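## Task

Shift the wooden spoon off its current rectangle and onto the pink rectangle so that it sits entirely within it, at rest, flat (on its broadest face if it has one), and clear of every other object. It fails if, while not gripped securely and not nearly all on a rectangle, it rests on, slides along or repeatedly bumps the table or anything lying there. It must stay put by itself, not be held there by the robot; afterwards open the gripper and pull the arm away.

## Robot and tools

Robot: two arms, left_arm and right_arm, each ending in a parallel two-finger gripper. The fingers point along the gripper's own +z axis and close along its y axis. The reported end_effector_position is the spot between the finger pads, roughly 1 cm short of the fingertips. The job runs as a sequence of scenes; the first task arrives at the start and calling finished_scene reveals the next task. Objects can occasionally get a brief nudge from outside, and nothing may be knocked or set off the table.

Scene frame (used in results): origin on the tabletop midway between the arms, +z up, +x outward over the table, left_arm on the +y side. The words left and right are arm names only, not image sides. Each state line prints, per arm, end_effector_position in metres and end_effector_quat_wxyz; printed positions get less accurate at long reach.

execute_actions, argument actions: a list holding one item or nothing. Empty list: just returns the current state. An item with rows (1 to 15 rows) and steps (at most 15, default 15) runs an action; each step is 1/30 s, one row per step, and the final row repeats if rows run out. An item with only steps (up to 300) is a wait counted from the previous result, thinking time included. Optional pictures (boolean) toggles camera images, which come by default.

A row is always 14 numbers, each in -1 to 1, even when only one arm moves: first left_arm's dx, dy, dz, rx, ry, rz, opening, then right_arm's seven in the same order. dx..rz are an offset, not a pose: measured in that gripper's own axes from its pose in the most recent result that showed it (before any such result in a scene, or for later calls within one reply, from where the arm is when the action begins). Every row counts from that same base, not from the preceding row. 1.0 equals 0.6 m of travel or 180 degrees of turn; rx, ry, rz form a single rotation vector. Opening is absolute: +1 fully open (0.094 m), -1 closed.

move: target is one 14-number row laid out exactly as above, offsets from the same base. speed is the top path speed in m/s, 0.002 to 0.5 (default 0.25); rotation is capped at twice that in rad/s. Both grippers travel straight lines that finish together, lasting 0.5 to 10 s; longer paths are cut off at 10 s short of target. Each gripper takes the shorter turn. Paths ignore obstacles and the other arm, and grippers may lag, stray or overshoot speed, especially near full reach. Openings are sent at the start. The result adds a move: line giving the ending (done, off_target, moving, held, fault) and active limits (paced = target clipped; held = some steps blocked, after which the arm may lurch fast), plus each gripper's remaining distance. If only one arm is named, the other finished fine. Faster contact hits harder; aiming further past a contact presses harder.

wait: seconds, 0 to 10; lets the scene run with no new command. zoom_image: camera (cam_high, cam_low, cam_left_wrist, cam_right_wrist) and region [x0, y0, x1, y1] in that camera's pixels, origin top-left, no bigger than 504 by 504. cam_high and cam_low are 672x504, wrist cameras 504x504. finished_scene: scene number (1 or 2); irreversible, reports whether the task succeeded. Sending a reply with no tool call ends everything.

Control behaviour: each step the commanded pose is clipped to within 70 mm and 16 degrees of the measured pose, then damped inverse kinematics chases it, favouring position over orientation. After an action each arm continues only to its last clipped pose, so long reaches need several calls; check the result and send the remainder. The Hand target line shows where the controller is driving each gripper now. Arms usually settle a centimetre or more low, and repeated zero offsets let them sag further: to hold an arm, send the correction back to its desired pose in a reply's first call and zeros afterwards, raising the aim if it still sits low. Zero offsets are not a pause; they pull the arm back to the base pose. The simulation keeps running while you think.

Gripping: grip_measured uses the same scale as the commanded opening (the last Joint positions value is the true opening in metres); each gripper has a fixed error up to about 1 mm. To hold something, command roughly 0.03 below grip_measured; smaller margins grip more gently. Pads push at most about 50 to 62 N, less on very thin parts, with a possible brief spike on first contact.

Result lines: pose unreachable means the clearance check altered or blocked that arm's command; HELD flags steps where your row was not (fully) applied; FAULT marks an arm stop. Joint torques are raw drive outputs with offsets and noise, unreliable for sensing contact. Joint limits (rad): waist -2.880..2.880, shoulder 0..3.142, elbow 0..3.019, wrist pitch -1.693..1.571, wrist yaw -1.571..1.571, wrist roll -2.094..2.094; elbows cannot fully straighten.

Avoid: arms colliding or pressing on each other, dropping or slamming objects, hard shoves, objects sliding on the bare table, and long loaded holds: motors heat, a MOTOR HOT line appears from 85 °C, and at 100 °C the arm drops its load and goes limp until cool. Finish with the object resting on its own, gripper opened and withdrawn.

Each tool is called after "Call:" by a JSON object that holds its "op" and its "data".

## Session

Call:
{"op": "execute_actions", "data": {"actions": []}}

Scene clock: 0.00 s of 4200.00 s.
left_arm: end_effector_position=(+0.1226, -0.0834, +0.1239) grip_measured=+1.000 end_effector_quat_wxyz=(-0.207, +0.201, +0.804, -0.521) | right_arm: end_effector_position=(+0.2834, -0.4358, +0.2795) grip_measured=+1.000 end_effector_quat_wxyz=(+0.453, +0.341, +0.809, +0.157)
Joint positions: left_arm=[-1.001  1.348  0.589 -0.283  1.125 -0.708  0.094] | right_arm=[-0.54   0.654  0.656 -0.627 -0.389  0.467  0.094]
Joint velocities: left_arm=[-0.015  0.005 -0.007 -0.037 -0.022 -0.022  0.   ] | right_arm=[ 0.005 -0.005 -0.012 -0.012 -0.007  0.022  0.   ]
Joint torques (N m, as the arm reports them, + toward a larger angle): no reading
Motor temperatures (°C, as the motors report them): left_arm=[26 29 27 25 25 28] | right_arm=[29 27 27 26 26 26]
Hand target (left_arm): +0.128, -0.090, +0.132; -0.198, +0.207, +0.800, -0.527
Hand target (right_arm): +0.287, -0.438, +0.297; +0.467, +0.335, +0.804, +0.155

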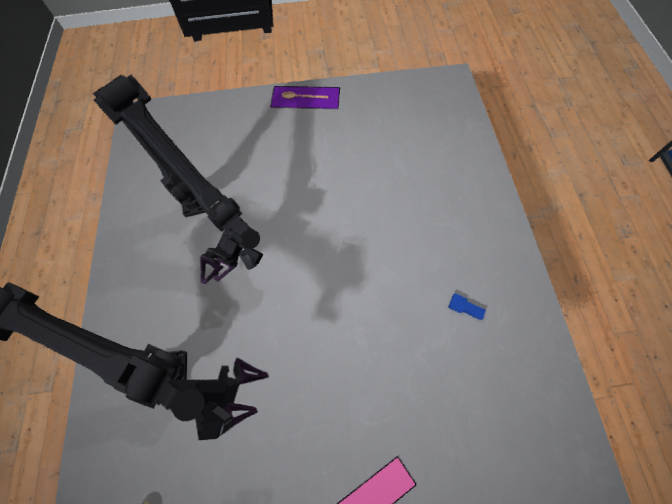

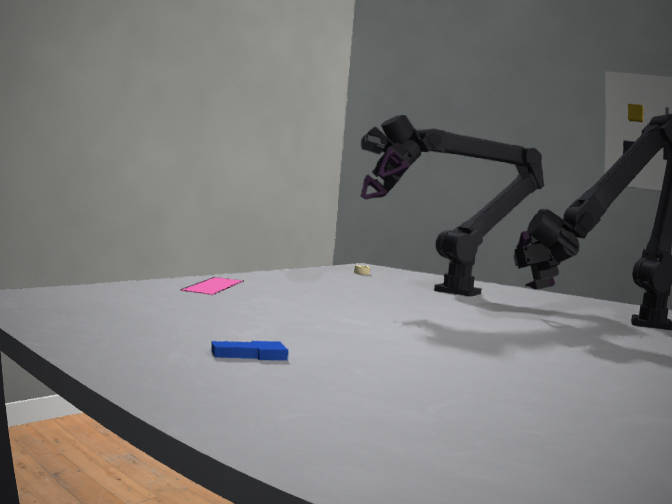

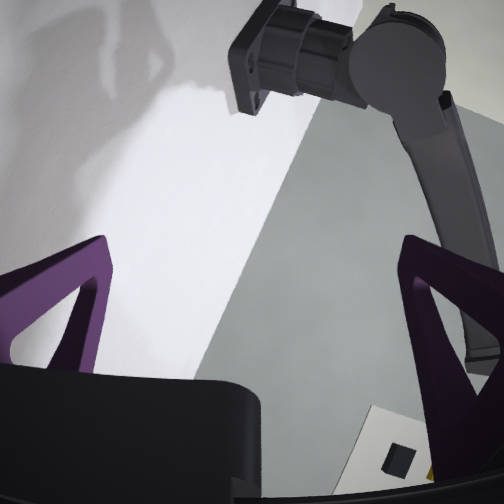

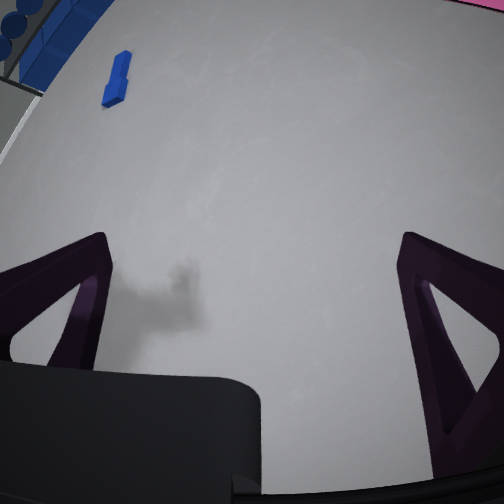

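Call:
{"op": "move", "data": {"target": [-0.18,0.17,-0.71,-0.355,-0.141,-0.137,1,0,0,0.35,0.107,0.308,-0.232,1], "speed": 0.4}}

Call:
{"op": "move", "data": {"target": [-0.15,0.92,0.1,0,0,0.055,1,-0.1,0.45,0,0,0,0.5,1], "speed": 0.4}}

Scene clock: 2.97 s of 4200.00 s.
left_arm: end_effector_position=(+0.4440, +0.2180, +0.1607) grip_measured=+1.000 end_effector_quat_wxyz=(-0.008, +0.001, +1.000, +0.010) | right_arm: end_effector_position=(+0.4419, -0.4489, +0.1490) grip_measured=+1.000 end_effector_quat_wxyz=(-0.018, +0.012, +1.000, +0.019)
Joint positions: left_arm=[-0.305  1.541  1.264 -1.312 -0.017 -0.163  0.094] | right_arm=[-0.275  1.701  1.428 -1.342 -0.027 -0.243  0.094]
Joint velocities: left_arm=[-0.015 -0.015  0.012  0.007  0.007 -0.066  0.   ] | right_arm=[ 0.005 -0.005 -0.007  0.002 -0.007 -0.022  0.   ]
Joint torques (N m, as the arm reports them, + toward a larger angle): left_arm=[  1.31 -12.84  11.13  -0.05  -0.14   0.06] | right_arm=[ -0.43 -15.25  14.76   0.16   0.26  -0.13]
Motor temperatures (°C, as the motors report them): left_arm=[26 29 28 25 25 28] | right_arm=[29 27 28 26 26 26]
Hand target (left_arm): +0.459, +0.219, +0.175; +0.008, -0.002, +1.000, +0.008
Hand target (right_arm): +0.458, -0.450, +0.166; +0.001, +0.003, +1.000, +0.012
Off the commanded pose (left_arm): 0.018 m, 1 deg.
Off the commanded pose (right_arm): 0.025 m, 3 deg.
move: off_target (left_arm, right_arm)

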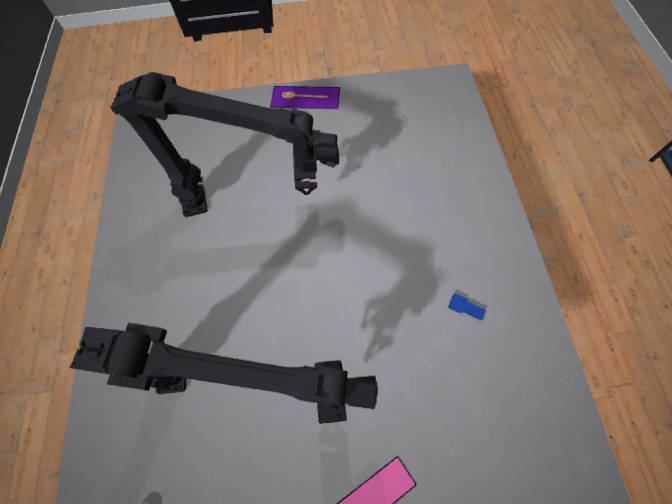

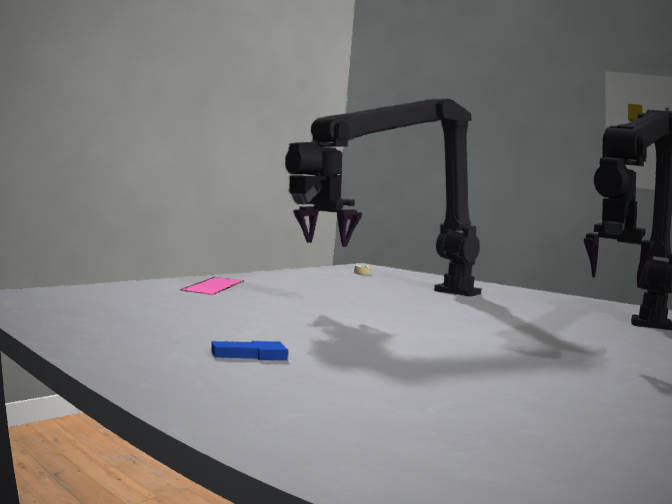

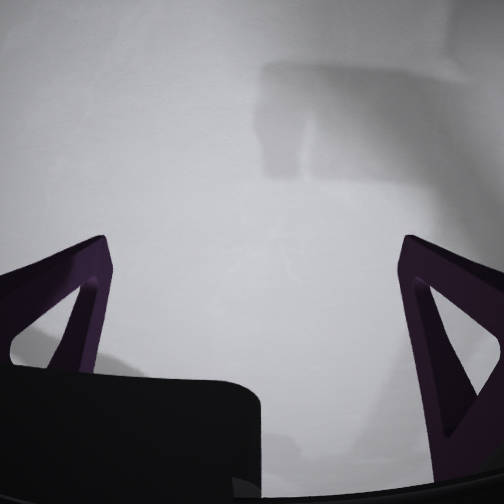

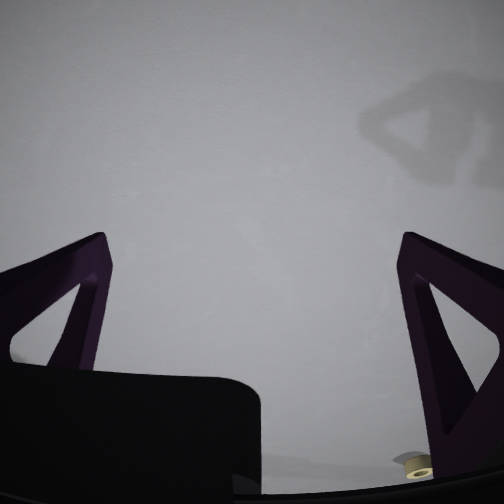

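Scene clock: 5.73 s of 4200.00 s.
left_arm: end_effector_position=(+0.5256, +0.7682, +0.0927) grip_measured=+1.000 end_effector_quat_wxyz=(-0.029, +0.077, +0.997, +0.007) | right_arm: end_effector_position=(+0.4950, -0.1876, +0.1448) grip_measured=+1.000 end_effector_quat_wxyz=(-0.036, +0.713, +0.700, -0.011)
Joint positions: left_arm=[ 0.595  2.33   2.278 -1.548 -0.053  0.889  0.094] | right_arm=[ 0.225  1.846  1.618 -1.398 -0.05   1.821  0.094]
Joint velocities: left_arm=[ 0.005 -0.005 -0.007  0.002 -0.022  0.007  0.   ] | right_arm=[-0.015 -0.015 -0.007 -0.002  0.007 -0.022  0.   ]
Joint torques (N m, as the arm reports them, + toward a larger angle): left_arm=[  0.7  -26.06  11.9   -0.06  -0.01   0.24] | right_arm=[ -0.86 -15.85  14.98   0.03   0.22   0.07]
Motor temperatures (°C, as the motors report them): left_arm=[26 30 28 25 25 28] | right_arm=[29 27 29 26 26 26]
Hand target (left_arm): +0.536, +0.773, +0.108; -0.017, +0.087, +0.996, +0.022
Hand target (right_arm): +0.511, -0.182, +0.153; -0.029, +0.715, +0.698, -0.001
Off the commanded pose (left_arm): 0.019 m, 3 deg.
Off the commanded pose (right_arm): 0.020 m, 2 deg.
move: off_target (left_arm, right_arm)

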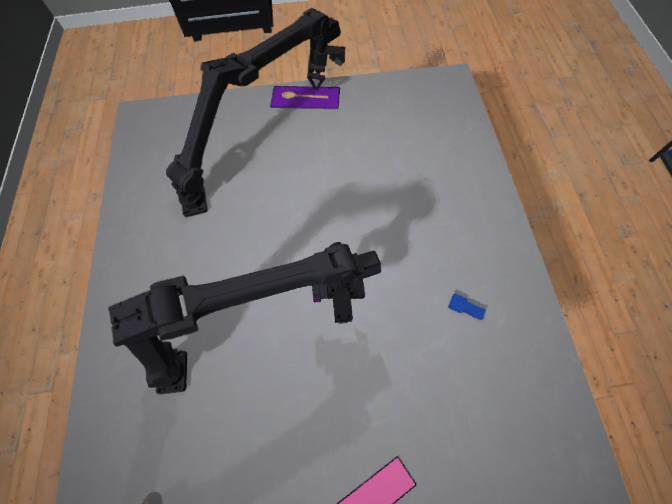

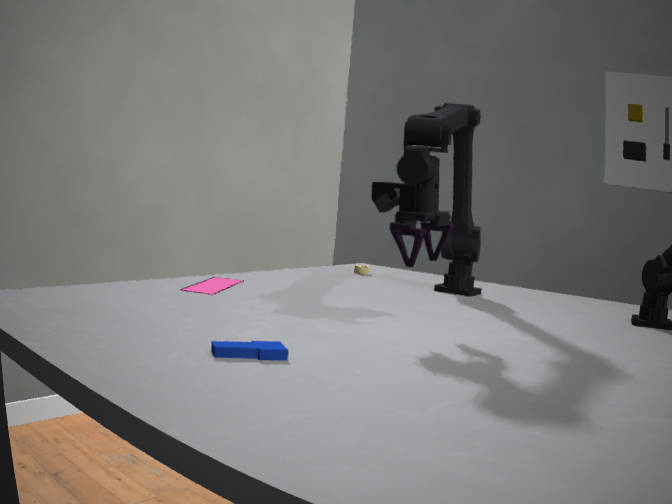

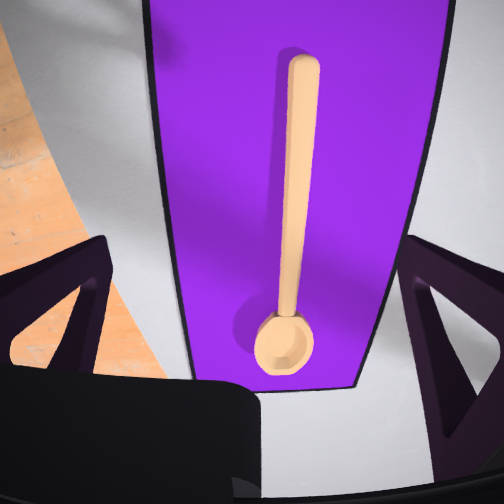

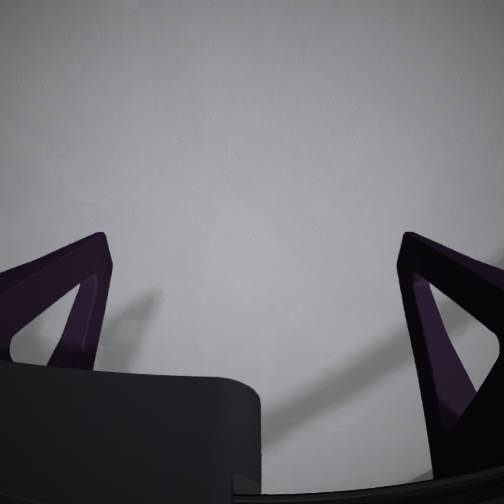

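Call:
{"op": "move", "data": {"target": [-0.04,-0.035,0.105,0,0.02,0.005,0.3,0,0.04,-0.03,-0.03,0.12,0,1], "speed": 0.12}}

Scene clock: 8.17 s of 4200.00 s.
left_arm: end_effector_position=(+0.5362, +0.7490, +0.0383) grip_measured=+0.302 end_effector_quat_wxyz=(-0.057, +0.086, +0.995, +0.010) | right_arm: end_effector_position=(+0.5197, -0.1839, +0.1532) grip_measured=+1.000 end_effector_quat_wxyz=(-0.136, +0.704, +0.681, +0.146)
Joint positions: left_arm=[ 0.555  2.37   2.204 -1.471 -0.094  0.865  0.061] | right_arm=[ 0.121  1.823  1.571 -1.243 -0.395  1.749  0.094]
Joint velocities: left_arm=[-0.015 -0.005 -0.022 -0.022  0.022  0.007 -0.001] | right_arm=[-0.015 -0.005 -0.002 -0.002  0.022  0.066  0.   ]
Joint torques (N m, as the arm reports them, + toward a larger angle): left_arm=[ -0.1  -25.37   7.57   0.52  -0.1   -0.11] | right_arm=[ -1.93 -18.82   9.37   0.99  -0.28  -0.13]
Motor temperatures (°C, as the motors report them): left_arm=[26 31 29 25 25 28] | right_arm=[29 28 29 26 26 26]
Hand target (left_arm): +0.542, +0.743, +0.029; -0.060, +0.085, +0.995, +0.009
Hand target (right_arm): +0.520, -0.189, +0.162; -0.129, +0.703, +0.682, +0.158
Off the commanded pose (left_arm): 0.013 m, 1 deg.
Off the commanded pose (right_arm): 0.009 m, 1 deg.
move: off_target (left_arm)

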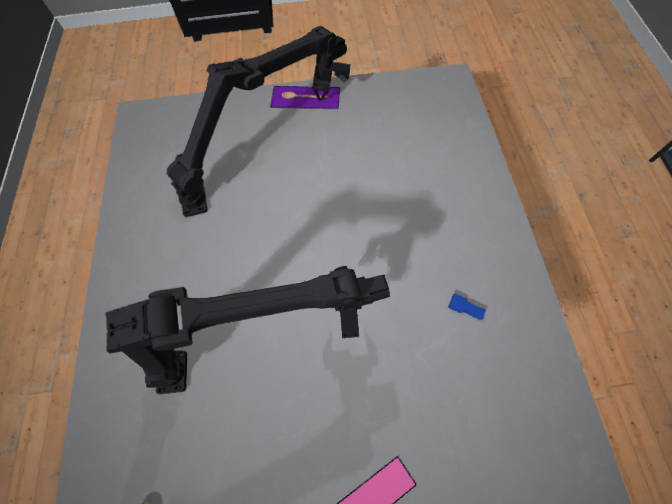

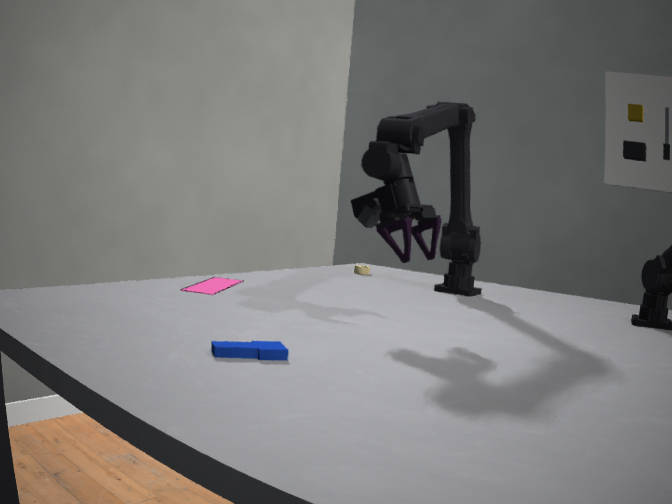

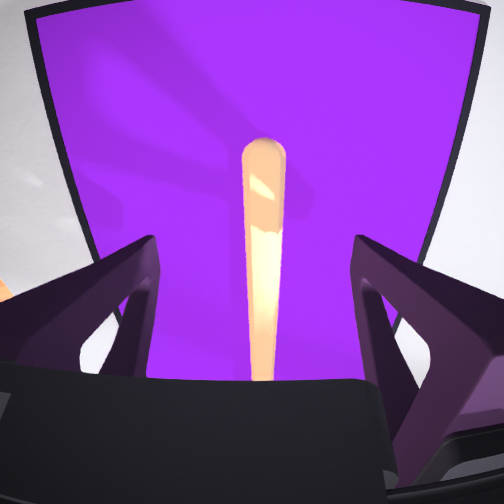

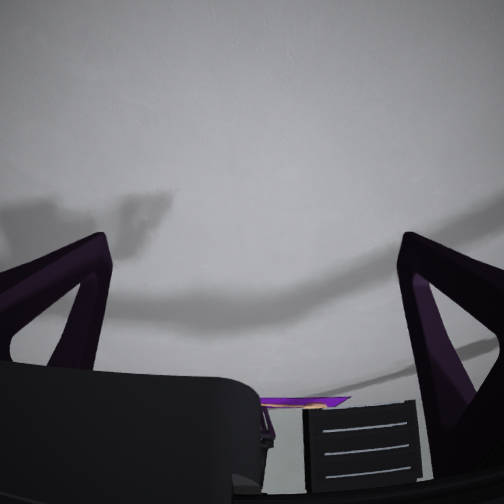

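Call:
{"op": "move", "data": {"target": [-0.015,-0.008,0.04,0,0,0,0,0,0,0,0,0,0,1], "speed": 0.05}}

Call:
{"op": "move", "data": {"target": [0,0,0,0,0,0,-0.9,0,0,0,0,0,0,1]}}

Call:
{"op": "move", "data": {"target": [0.03,-0.1,-0.22,0,0,0,-0.9,0,0,0,0,0,0,1], "speed": 0.15}}

Scene clock: 9.53 s of 4200.00 s.
left_arm: end_effector_position=(+0.5369, +0.7496, +0.0273) grip_measured=+0.001 end_effector_quat_wxyz=(-0.052, +0.086, +0.995, +0.014) | right_arm: end_effector_position=(+0.5197, -0.1839, +0.1532) grip_measured=+1.000 end_effector_quat_wxyz=(-0.136, +0.704, +0.681, +0.146)
Joint positions: left_arm=[ 0.555  2.37   2.175 -1.431 -0.094  0.865  0.047] | right_arm=[ 0.121  1.823  1.571 -1.243 -0.395  1.748  0.094]
Joint velocities: left_arm=[-0.005  0.005  0.017  0.007  0.037 -0.022  0.   ] | right_arm=[ 0.005 -0.005 -0.012  0.007 -0.081  0.022  0.   ]
Joint torques (N m, as the arm reports them, + toward a larger angle): left_arm=[  0.04 -25.34   7.26   0.47   0.07  -0.06] | right_arm=[ -1.02 -17.3   10.06   0.61  -0.09  -0.02]
Motor temperatures (°C, as the motors report them): left_arm=[26 31 29 25 25 28] | right_arm=[29 28 29 26 26 26]
Hand target (left_arm): +0.541, +0.743, +0.014; -0.056, +0.086, +0.995, +0.010
Hand target (right_arm): +0.520, -0.184, +0.153; -0.136, +0.704, +0.681, +0.146
Off the commanded pose (left_arm): 0.016 m, 1 deg.
Off the commanded pose (right_arm): 0.000 m, 0 deg.
move: off_target (left_arm)

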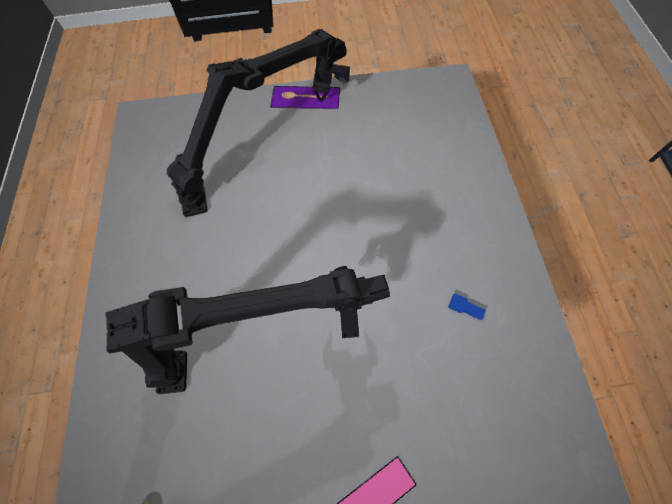

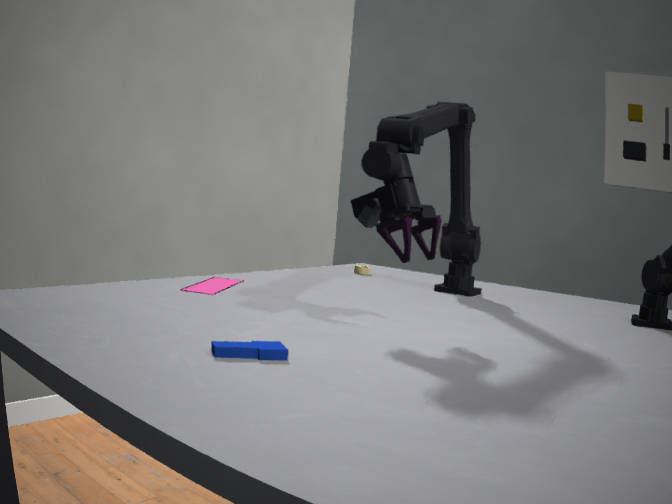

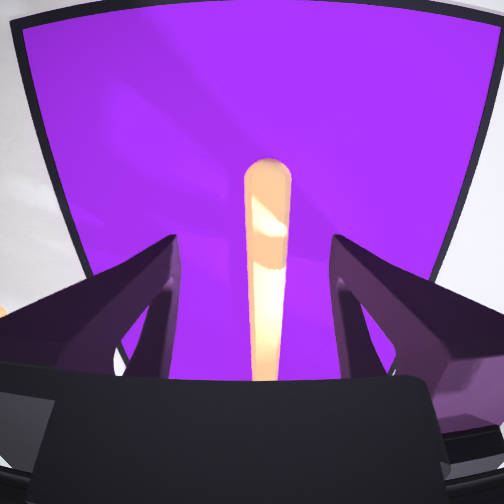

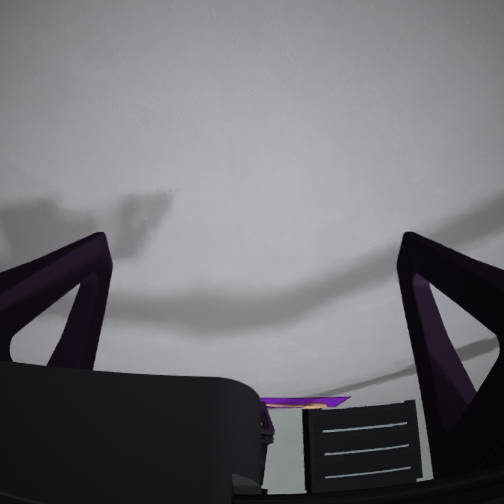

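Scene clock: 10.03 s of 4200.00 s.
left_arm: end_effector_position=(+0.5369, +0.7496, +0.0273) grip_measured=-0.798 end_effector_quat_wxyz=(-0.052, +0.086, +0.995, +0.014) | right_arm: end_effector_position=(+0.5197, -0.1839, +0.1532) grip_measured=+1.000 end_effector_quat_wxyz=(-0.136, +0.704, +0.681, +0.146)
Joint positions: left_arm=[ 0.555  2.37   2.175 -1.431 -0.094  0.865  0.009] | right_arm=[ 0.121  1.823  1.571 -1.243 -0.395  1.748  0.094]
Joint velocities: left_arm=[ 0.005 -0.005 -0.017  0.007  0.007  0.022  0.001] | right_arm=[-0.005  0.015  0.007 -0.017  0.051 -0.037  0.   ]
Joint torques (N m, as the arm reports them, + toward a larger angle): left_arm=[  0.83 -26.58   7.7    0.16   0.02   0.05] | right_arm=[ -0.99 -17.32  10.06   0.61  -0.08  -0.03]
Motor temperatures (°C, as the motors report them): left_arm=[26 31 29 25 25 28] | right_arm=[29 28 29 26 26 26]
Hand target (left_arm): +0.537, +0.750, +0.027; -0.052, +0.086, +0.995, +0.014
Hand target (right_arm): +0.520, -0.184, +0.153; -0.136, +0.704, +0.681, +0.146
Off the commanded pose (left_arm): 0.000 m, 0 deg.
Off the commanded pose (right_arm): 0.000 m, 0 deg.
move: done

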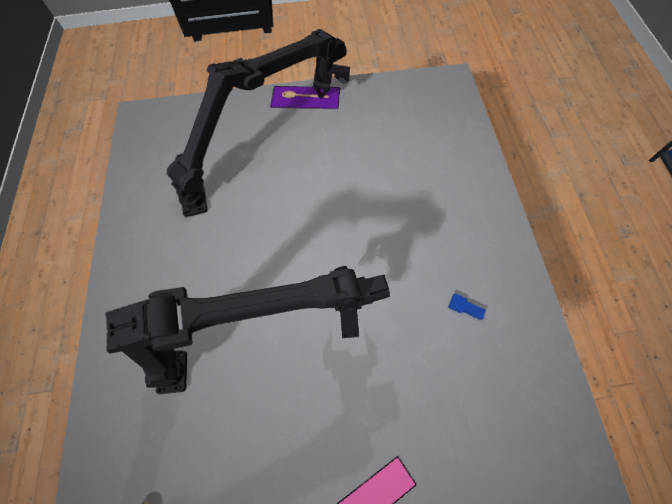

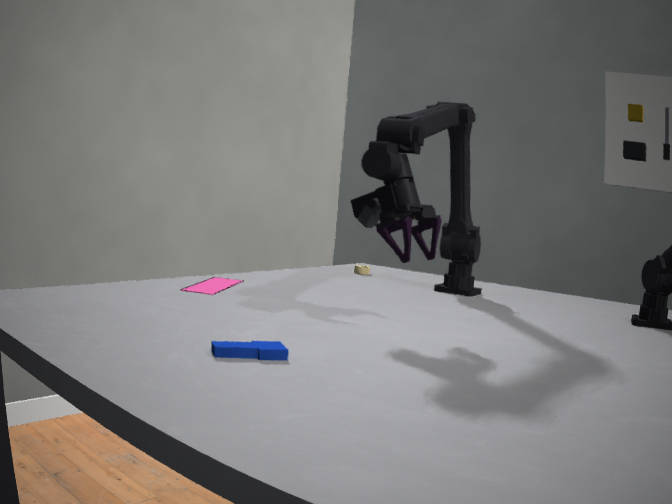

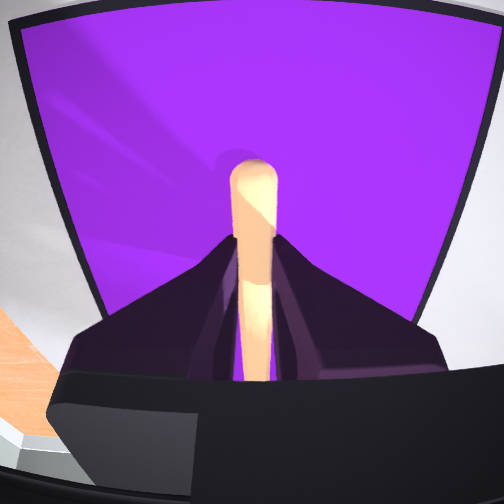

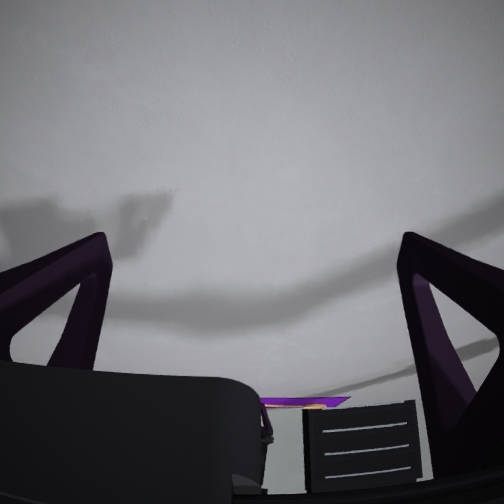

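Scene clock: 11.43 s of 4200.00 s.
left_arm: end_effector_position=(+0.5180, +0.6966, +0.1454) grip_measured=-0.798 end_effector_quat_wxyz=(-0.060, +0.090, +0.994, +0.007) | right_arm: end_effector_position=(+0.5197, -0.1839, +0.1532) grip_measured=+1.000 end_effector_quat_wxyz=(-0.136, +0.704, +0.681, +0.146)
Joint positions: left_arm=[ 0.512  2.169  2.129 -1.61  -0.091  0.829  0.009] | right_arm=[ 0.121  1.823  1.571 -1.243 -0.395  1.748  0.094]
Joint velocities: left_arm=[-0.005 -0.015 -0.012 -0.007 -0.022 -0.022  0.   ] | right_arm=[-0.024 -0.005 -0.007  0.017  0.007  0.051  0.   ]
Joint torques (N m, as the arm reports them, + toward a larger angle): left_arm=[  0.14 -25.74   8.56  -0.13   0.11  -0.1 ] | right_arm=[ -0.96 -17.38  10.06   0.61  -0.08  -0.03]
Motor temperatures (°C, as the motors report them): left_arm=[26 31 29 25 25 28] | right_arm=[29 28 29 26 26 26]
Hand target (left_arm): +0.523, +0.691, +0.161; -0.051, +0.086, +0.995, +0.014
Hand target (right_arm): +0.520, -0.184, +0.153; -0.136, +0.704, +0.681, +0.146
Off the commanded pose (left_arm): 0.017 m, 1 deg.
Off the commanded pose (right_arm): 0.000 m, 0 deg.
move: off_target (left_arm)

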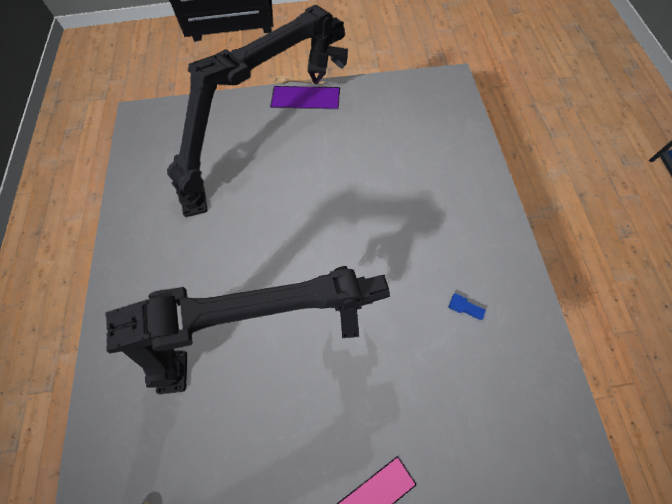

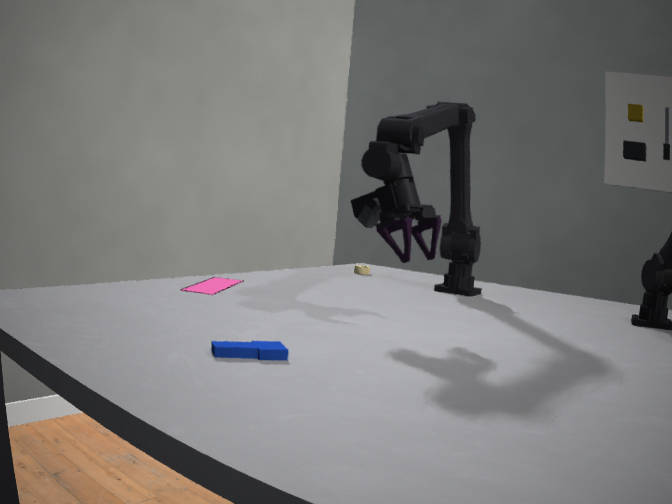

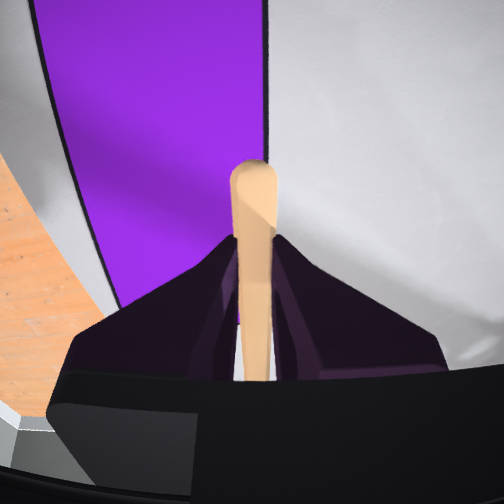

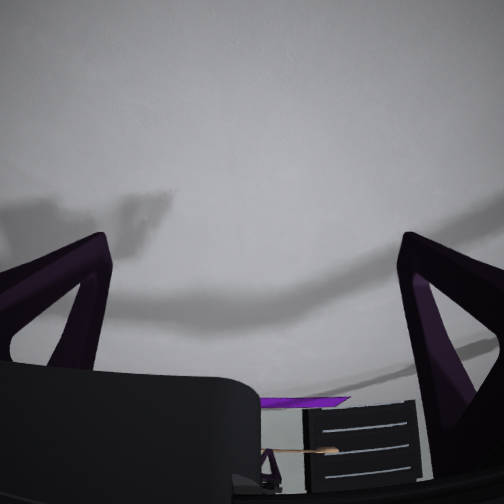

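Call:
{"op": "move", "data": {"target": [-0.215,-1,-0.045,0.067,0,-0.553,-0.9,0.08,0,0.025,0,0,0,1], "speed": 0.2}}

Scene clock: 16.93 s of 4200.00 s.
left_arm: end_effector_position=(+0.5169, +0.0850, +0.1601) grip_measured=-0.799 end_effector_quat_wxyz=(-0.059, -0.700, +0.710, -0.039) | right_arm: end_effector_position=(+0.5091, -0.1429, +0.1531) grip_measured=+1.000 end_effector_quat_wxyz=(-0.145, +0.707, +0.678, +0.136)
Joint positions: left_arm=[-0.476  1.788  1.574 -1.339  0.14  -1.893  0.009] | right_arm=[ 0.196  1.823  1.571 -1.237 -0.392  1.833  0.094]
Joint velocities: left_arm=[-0.005 -0.005  0.012 -0.007 -0.007 -0.11   0.   ] | right_arm=[ 0.015 -0.005  0.002 -0.012 -0.007  0.037  0.   ]
Joint torques (N m, as the arm reports them, + toward a larger angle): left_arm=[ -0.11 -16.71  11.61   0.55  -0.1   -0.12] | right_arm=[  0.11 -16.1   13.37   0.97   0.11   0.07]
Motor temperatures (°C, as the motors report them): left_arm=[26 32 29 25 25 28] | right_arm=[29 28 30 26 26 26]
Hand target (left_arm): +0.534, +0.078, +0.172; +0.049, +0.705, -0.705, +0.057
Hand target (right_arm): +0.521, -0.134, +0.158; -0.137, +0.704, +0.681, +0.146
Off the commanded pose (left_arm): 0.023 m, 2 deg.
Off the commanded pose (right_arm): 0.016 m, 2 deg.
move: off_target (left_arm, right_arm)

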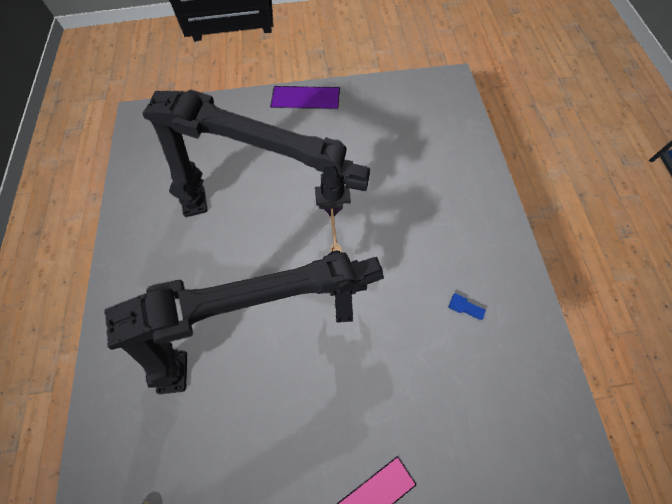

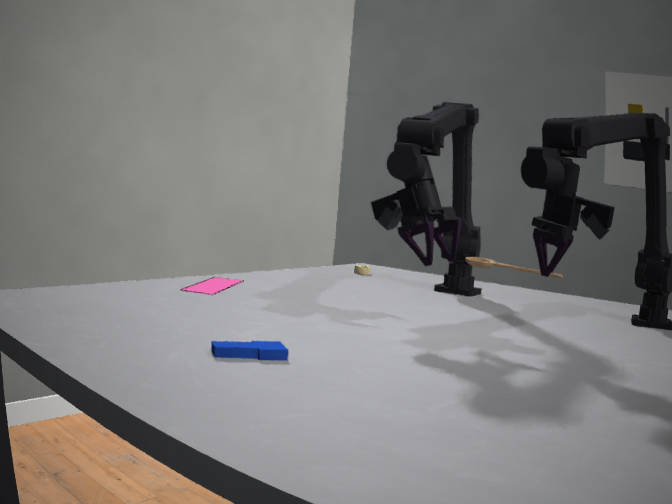

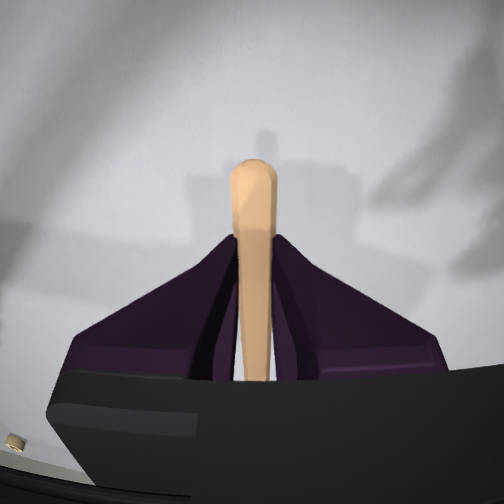

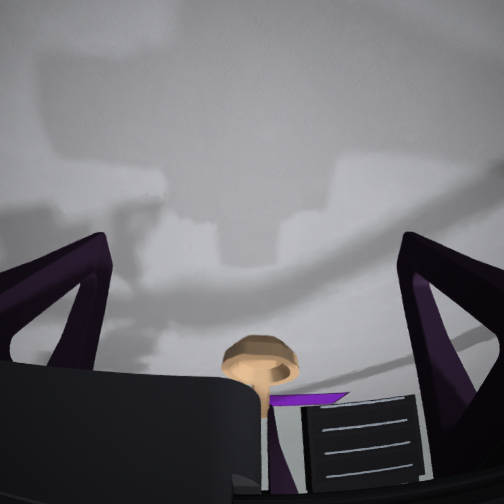

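Call:
{"op": "move", "data": {"target": [0,0,0,0,0,0,-0.9,0.19,0.015,0.062,-0.01,0,-0.01,1], "speed": 0.12}}

Scene clock: 18.90 s of 4200.00 s.
left_arm: end_effector_position=(+0.5170, +0.0850, +0.1599) grip_measured=-0.799 end_effector_quat_wxyz=(-0.059, -0.701, +0.710, -0.038) | right_arm: end_effector_position=(+0.5053, -0.0331, +0.1536) grip_measured=+1.000 end_effector_quat_wxyz=(-0.140, +0.699, +0.689, +0.133)
Joint positions: left_arm=[-0.476  1.789  1.574 -1.339  0.14  -1.895  0.009] | right_arm=[ 0.384  1.888  1.668 -1.204 -0.361  2.004  0.094]
Joint velocities: left_arm=[ 0.005 -0.015 -0.017 -0.022 -0.066 -0.066  0.   ] | right_arm=[ 0.005  0.005 -0.002  0.002  0.037 -0.022  0.   ]
Joint torques (N m, as the arm reports them, + toward a larger angle): left_arm=[  0.69 -18.34   7.7    0.31   0.01   0.06] | right_arm=[ -1.1  -16.49  15.35   0.99   0.12   0.05]
Motor temperatures (°C, as the motors report them): left_arm=[26 32 29 25 25 28] | right_arm=[29 28 30 26 26 26]
Hand target (left_arm): +0.517, +0.085, +0.160; +0.059, +0.700, -0.710, +0.038
Hand target (right_arm): +0.523, -0.025, +0.161; -0.132, +0.699, +0.687, +0.148
Off the commanded pose (left_arm): 0.000 m, 0 deg.
Off the commanded pose (right_arm): 0.022 m, 2 deg.
move: off_target (right_arm)

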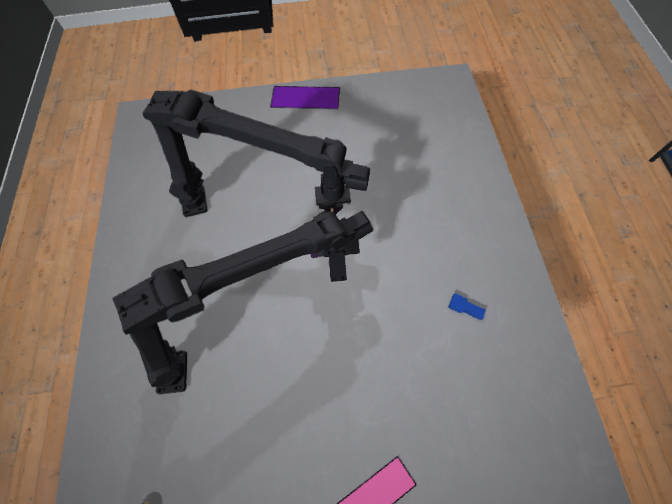

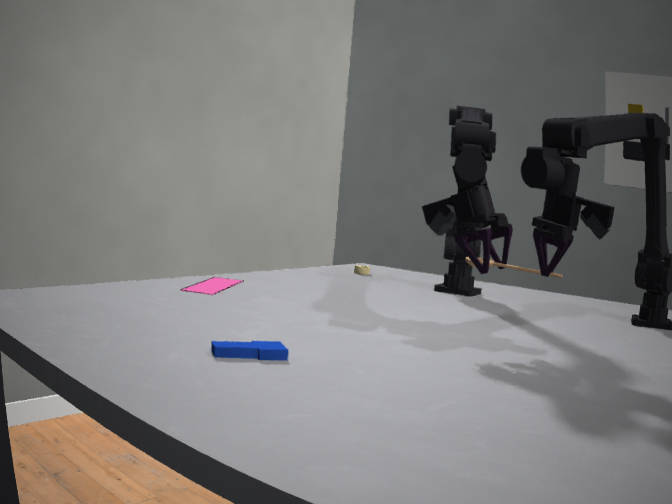

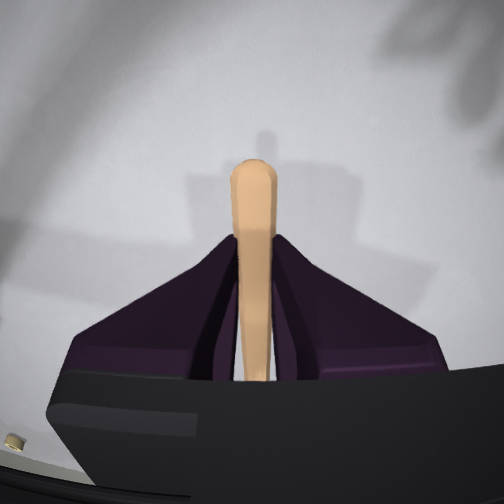

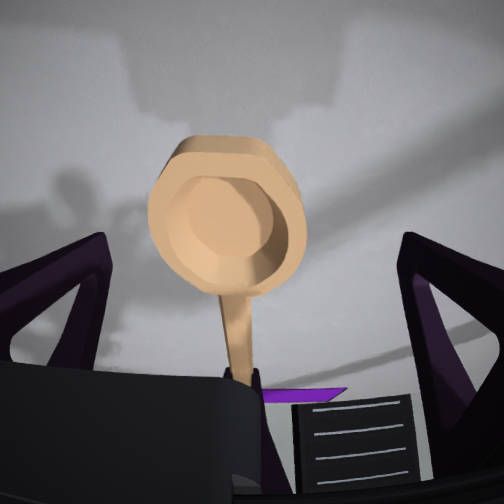

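Call:
{"op": "move", "data": {"target": [0,0,0,0,0,0,-0.9,0.058,0.037,0.008,-0.01,0,0,0.4], "speed": 0.08}}

Scene clock: 20.13 s of 4200.00 s.
left_arm: end_effector_position=(+0.5170, +0.0850, +0.1599) grip_measured=-0.799 end_effector_quat_wxyz=(-0.059, -0.701, +0.710, -0.038) | right_arm: end_effector_position=(+0.5153, -0.0100, +0.1543) grip_measured=+0.403 end_effector_quat_wxyz=(-0.134, +0.702, +0.687, +0.135)
Joint positions: left_arm=[-0.476  1.789  1.574 -1.339  0.14  -1.895  0.009] | right_arm=[ 0.416  1.927  1.73  -1.204 -0.344  2.045  0.066]
Joint velocities: left_arm=[-0.015 -0.005 -0.007 -0.007  0.007 -0.066  0.   ] | right_arm=[-0.005 -0.005  0.007  0.002 -0.007 -0.007  0.001]
Joint torques (N m, as the arm reports them, + toward a larger angle): left_arm=[  0.84 -18.3    7.74   0.36   0.01   0.05] | right_arm=[ -0.23 -17.28  15.6    0.46   0.14   0.05]
Motor temperatures (°C, as the motors report them): left_arm=[26 32 29 25 25 28] | right_arm=[29 28 31 26 26 26]
Hand target (left_arm): +0.517, +0.085, +0.160; +0.059, +0.701, -0.710, +0.038
Hand target (right_arm): +0.528, -0.000, +0.162; -0.129, +0.701, +0.687, +0.144
Off the commanded pose (left_arm): 0.000 m, 0 deg.
Off the commanded pose (right_arm): 0.018 m, 1 deg.
move: off_target (right_arm)

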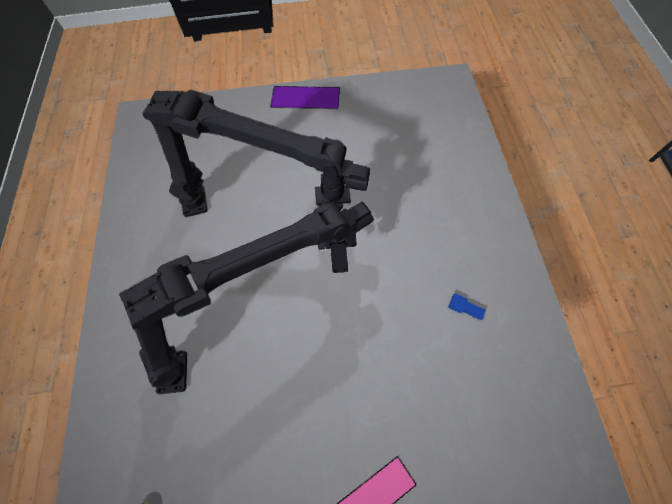

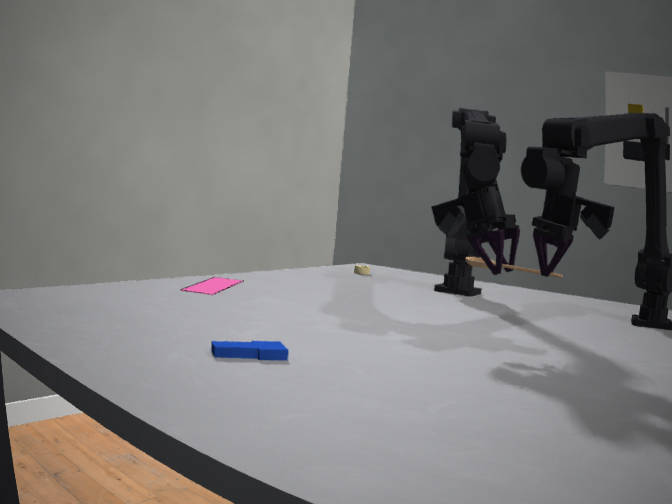

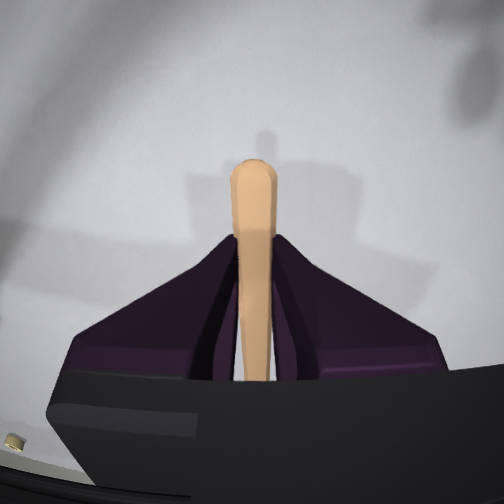

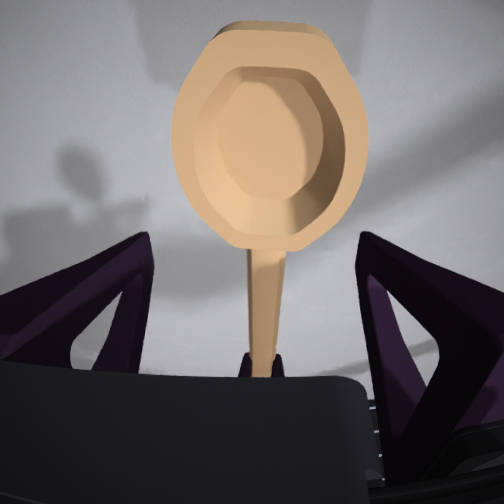

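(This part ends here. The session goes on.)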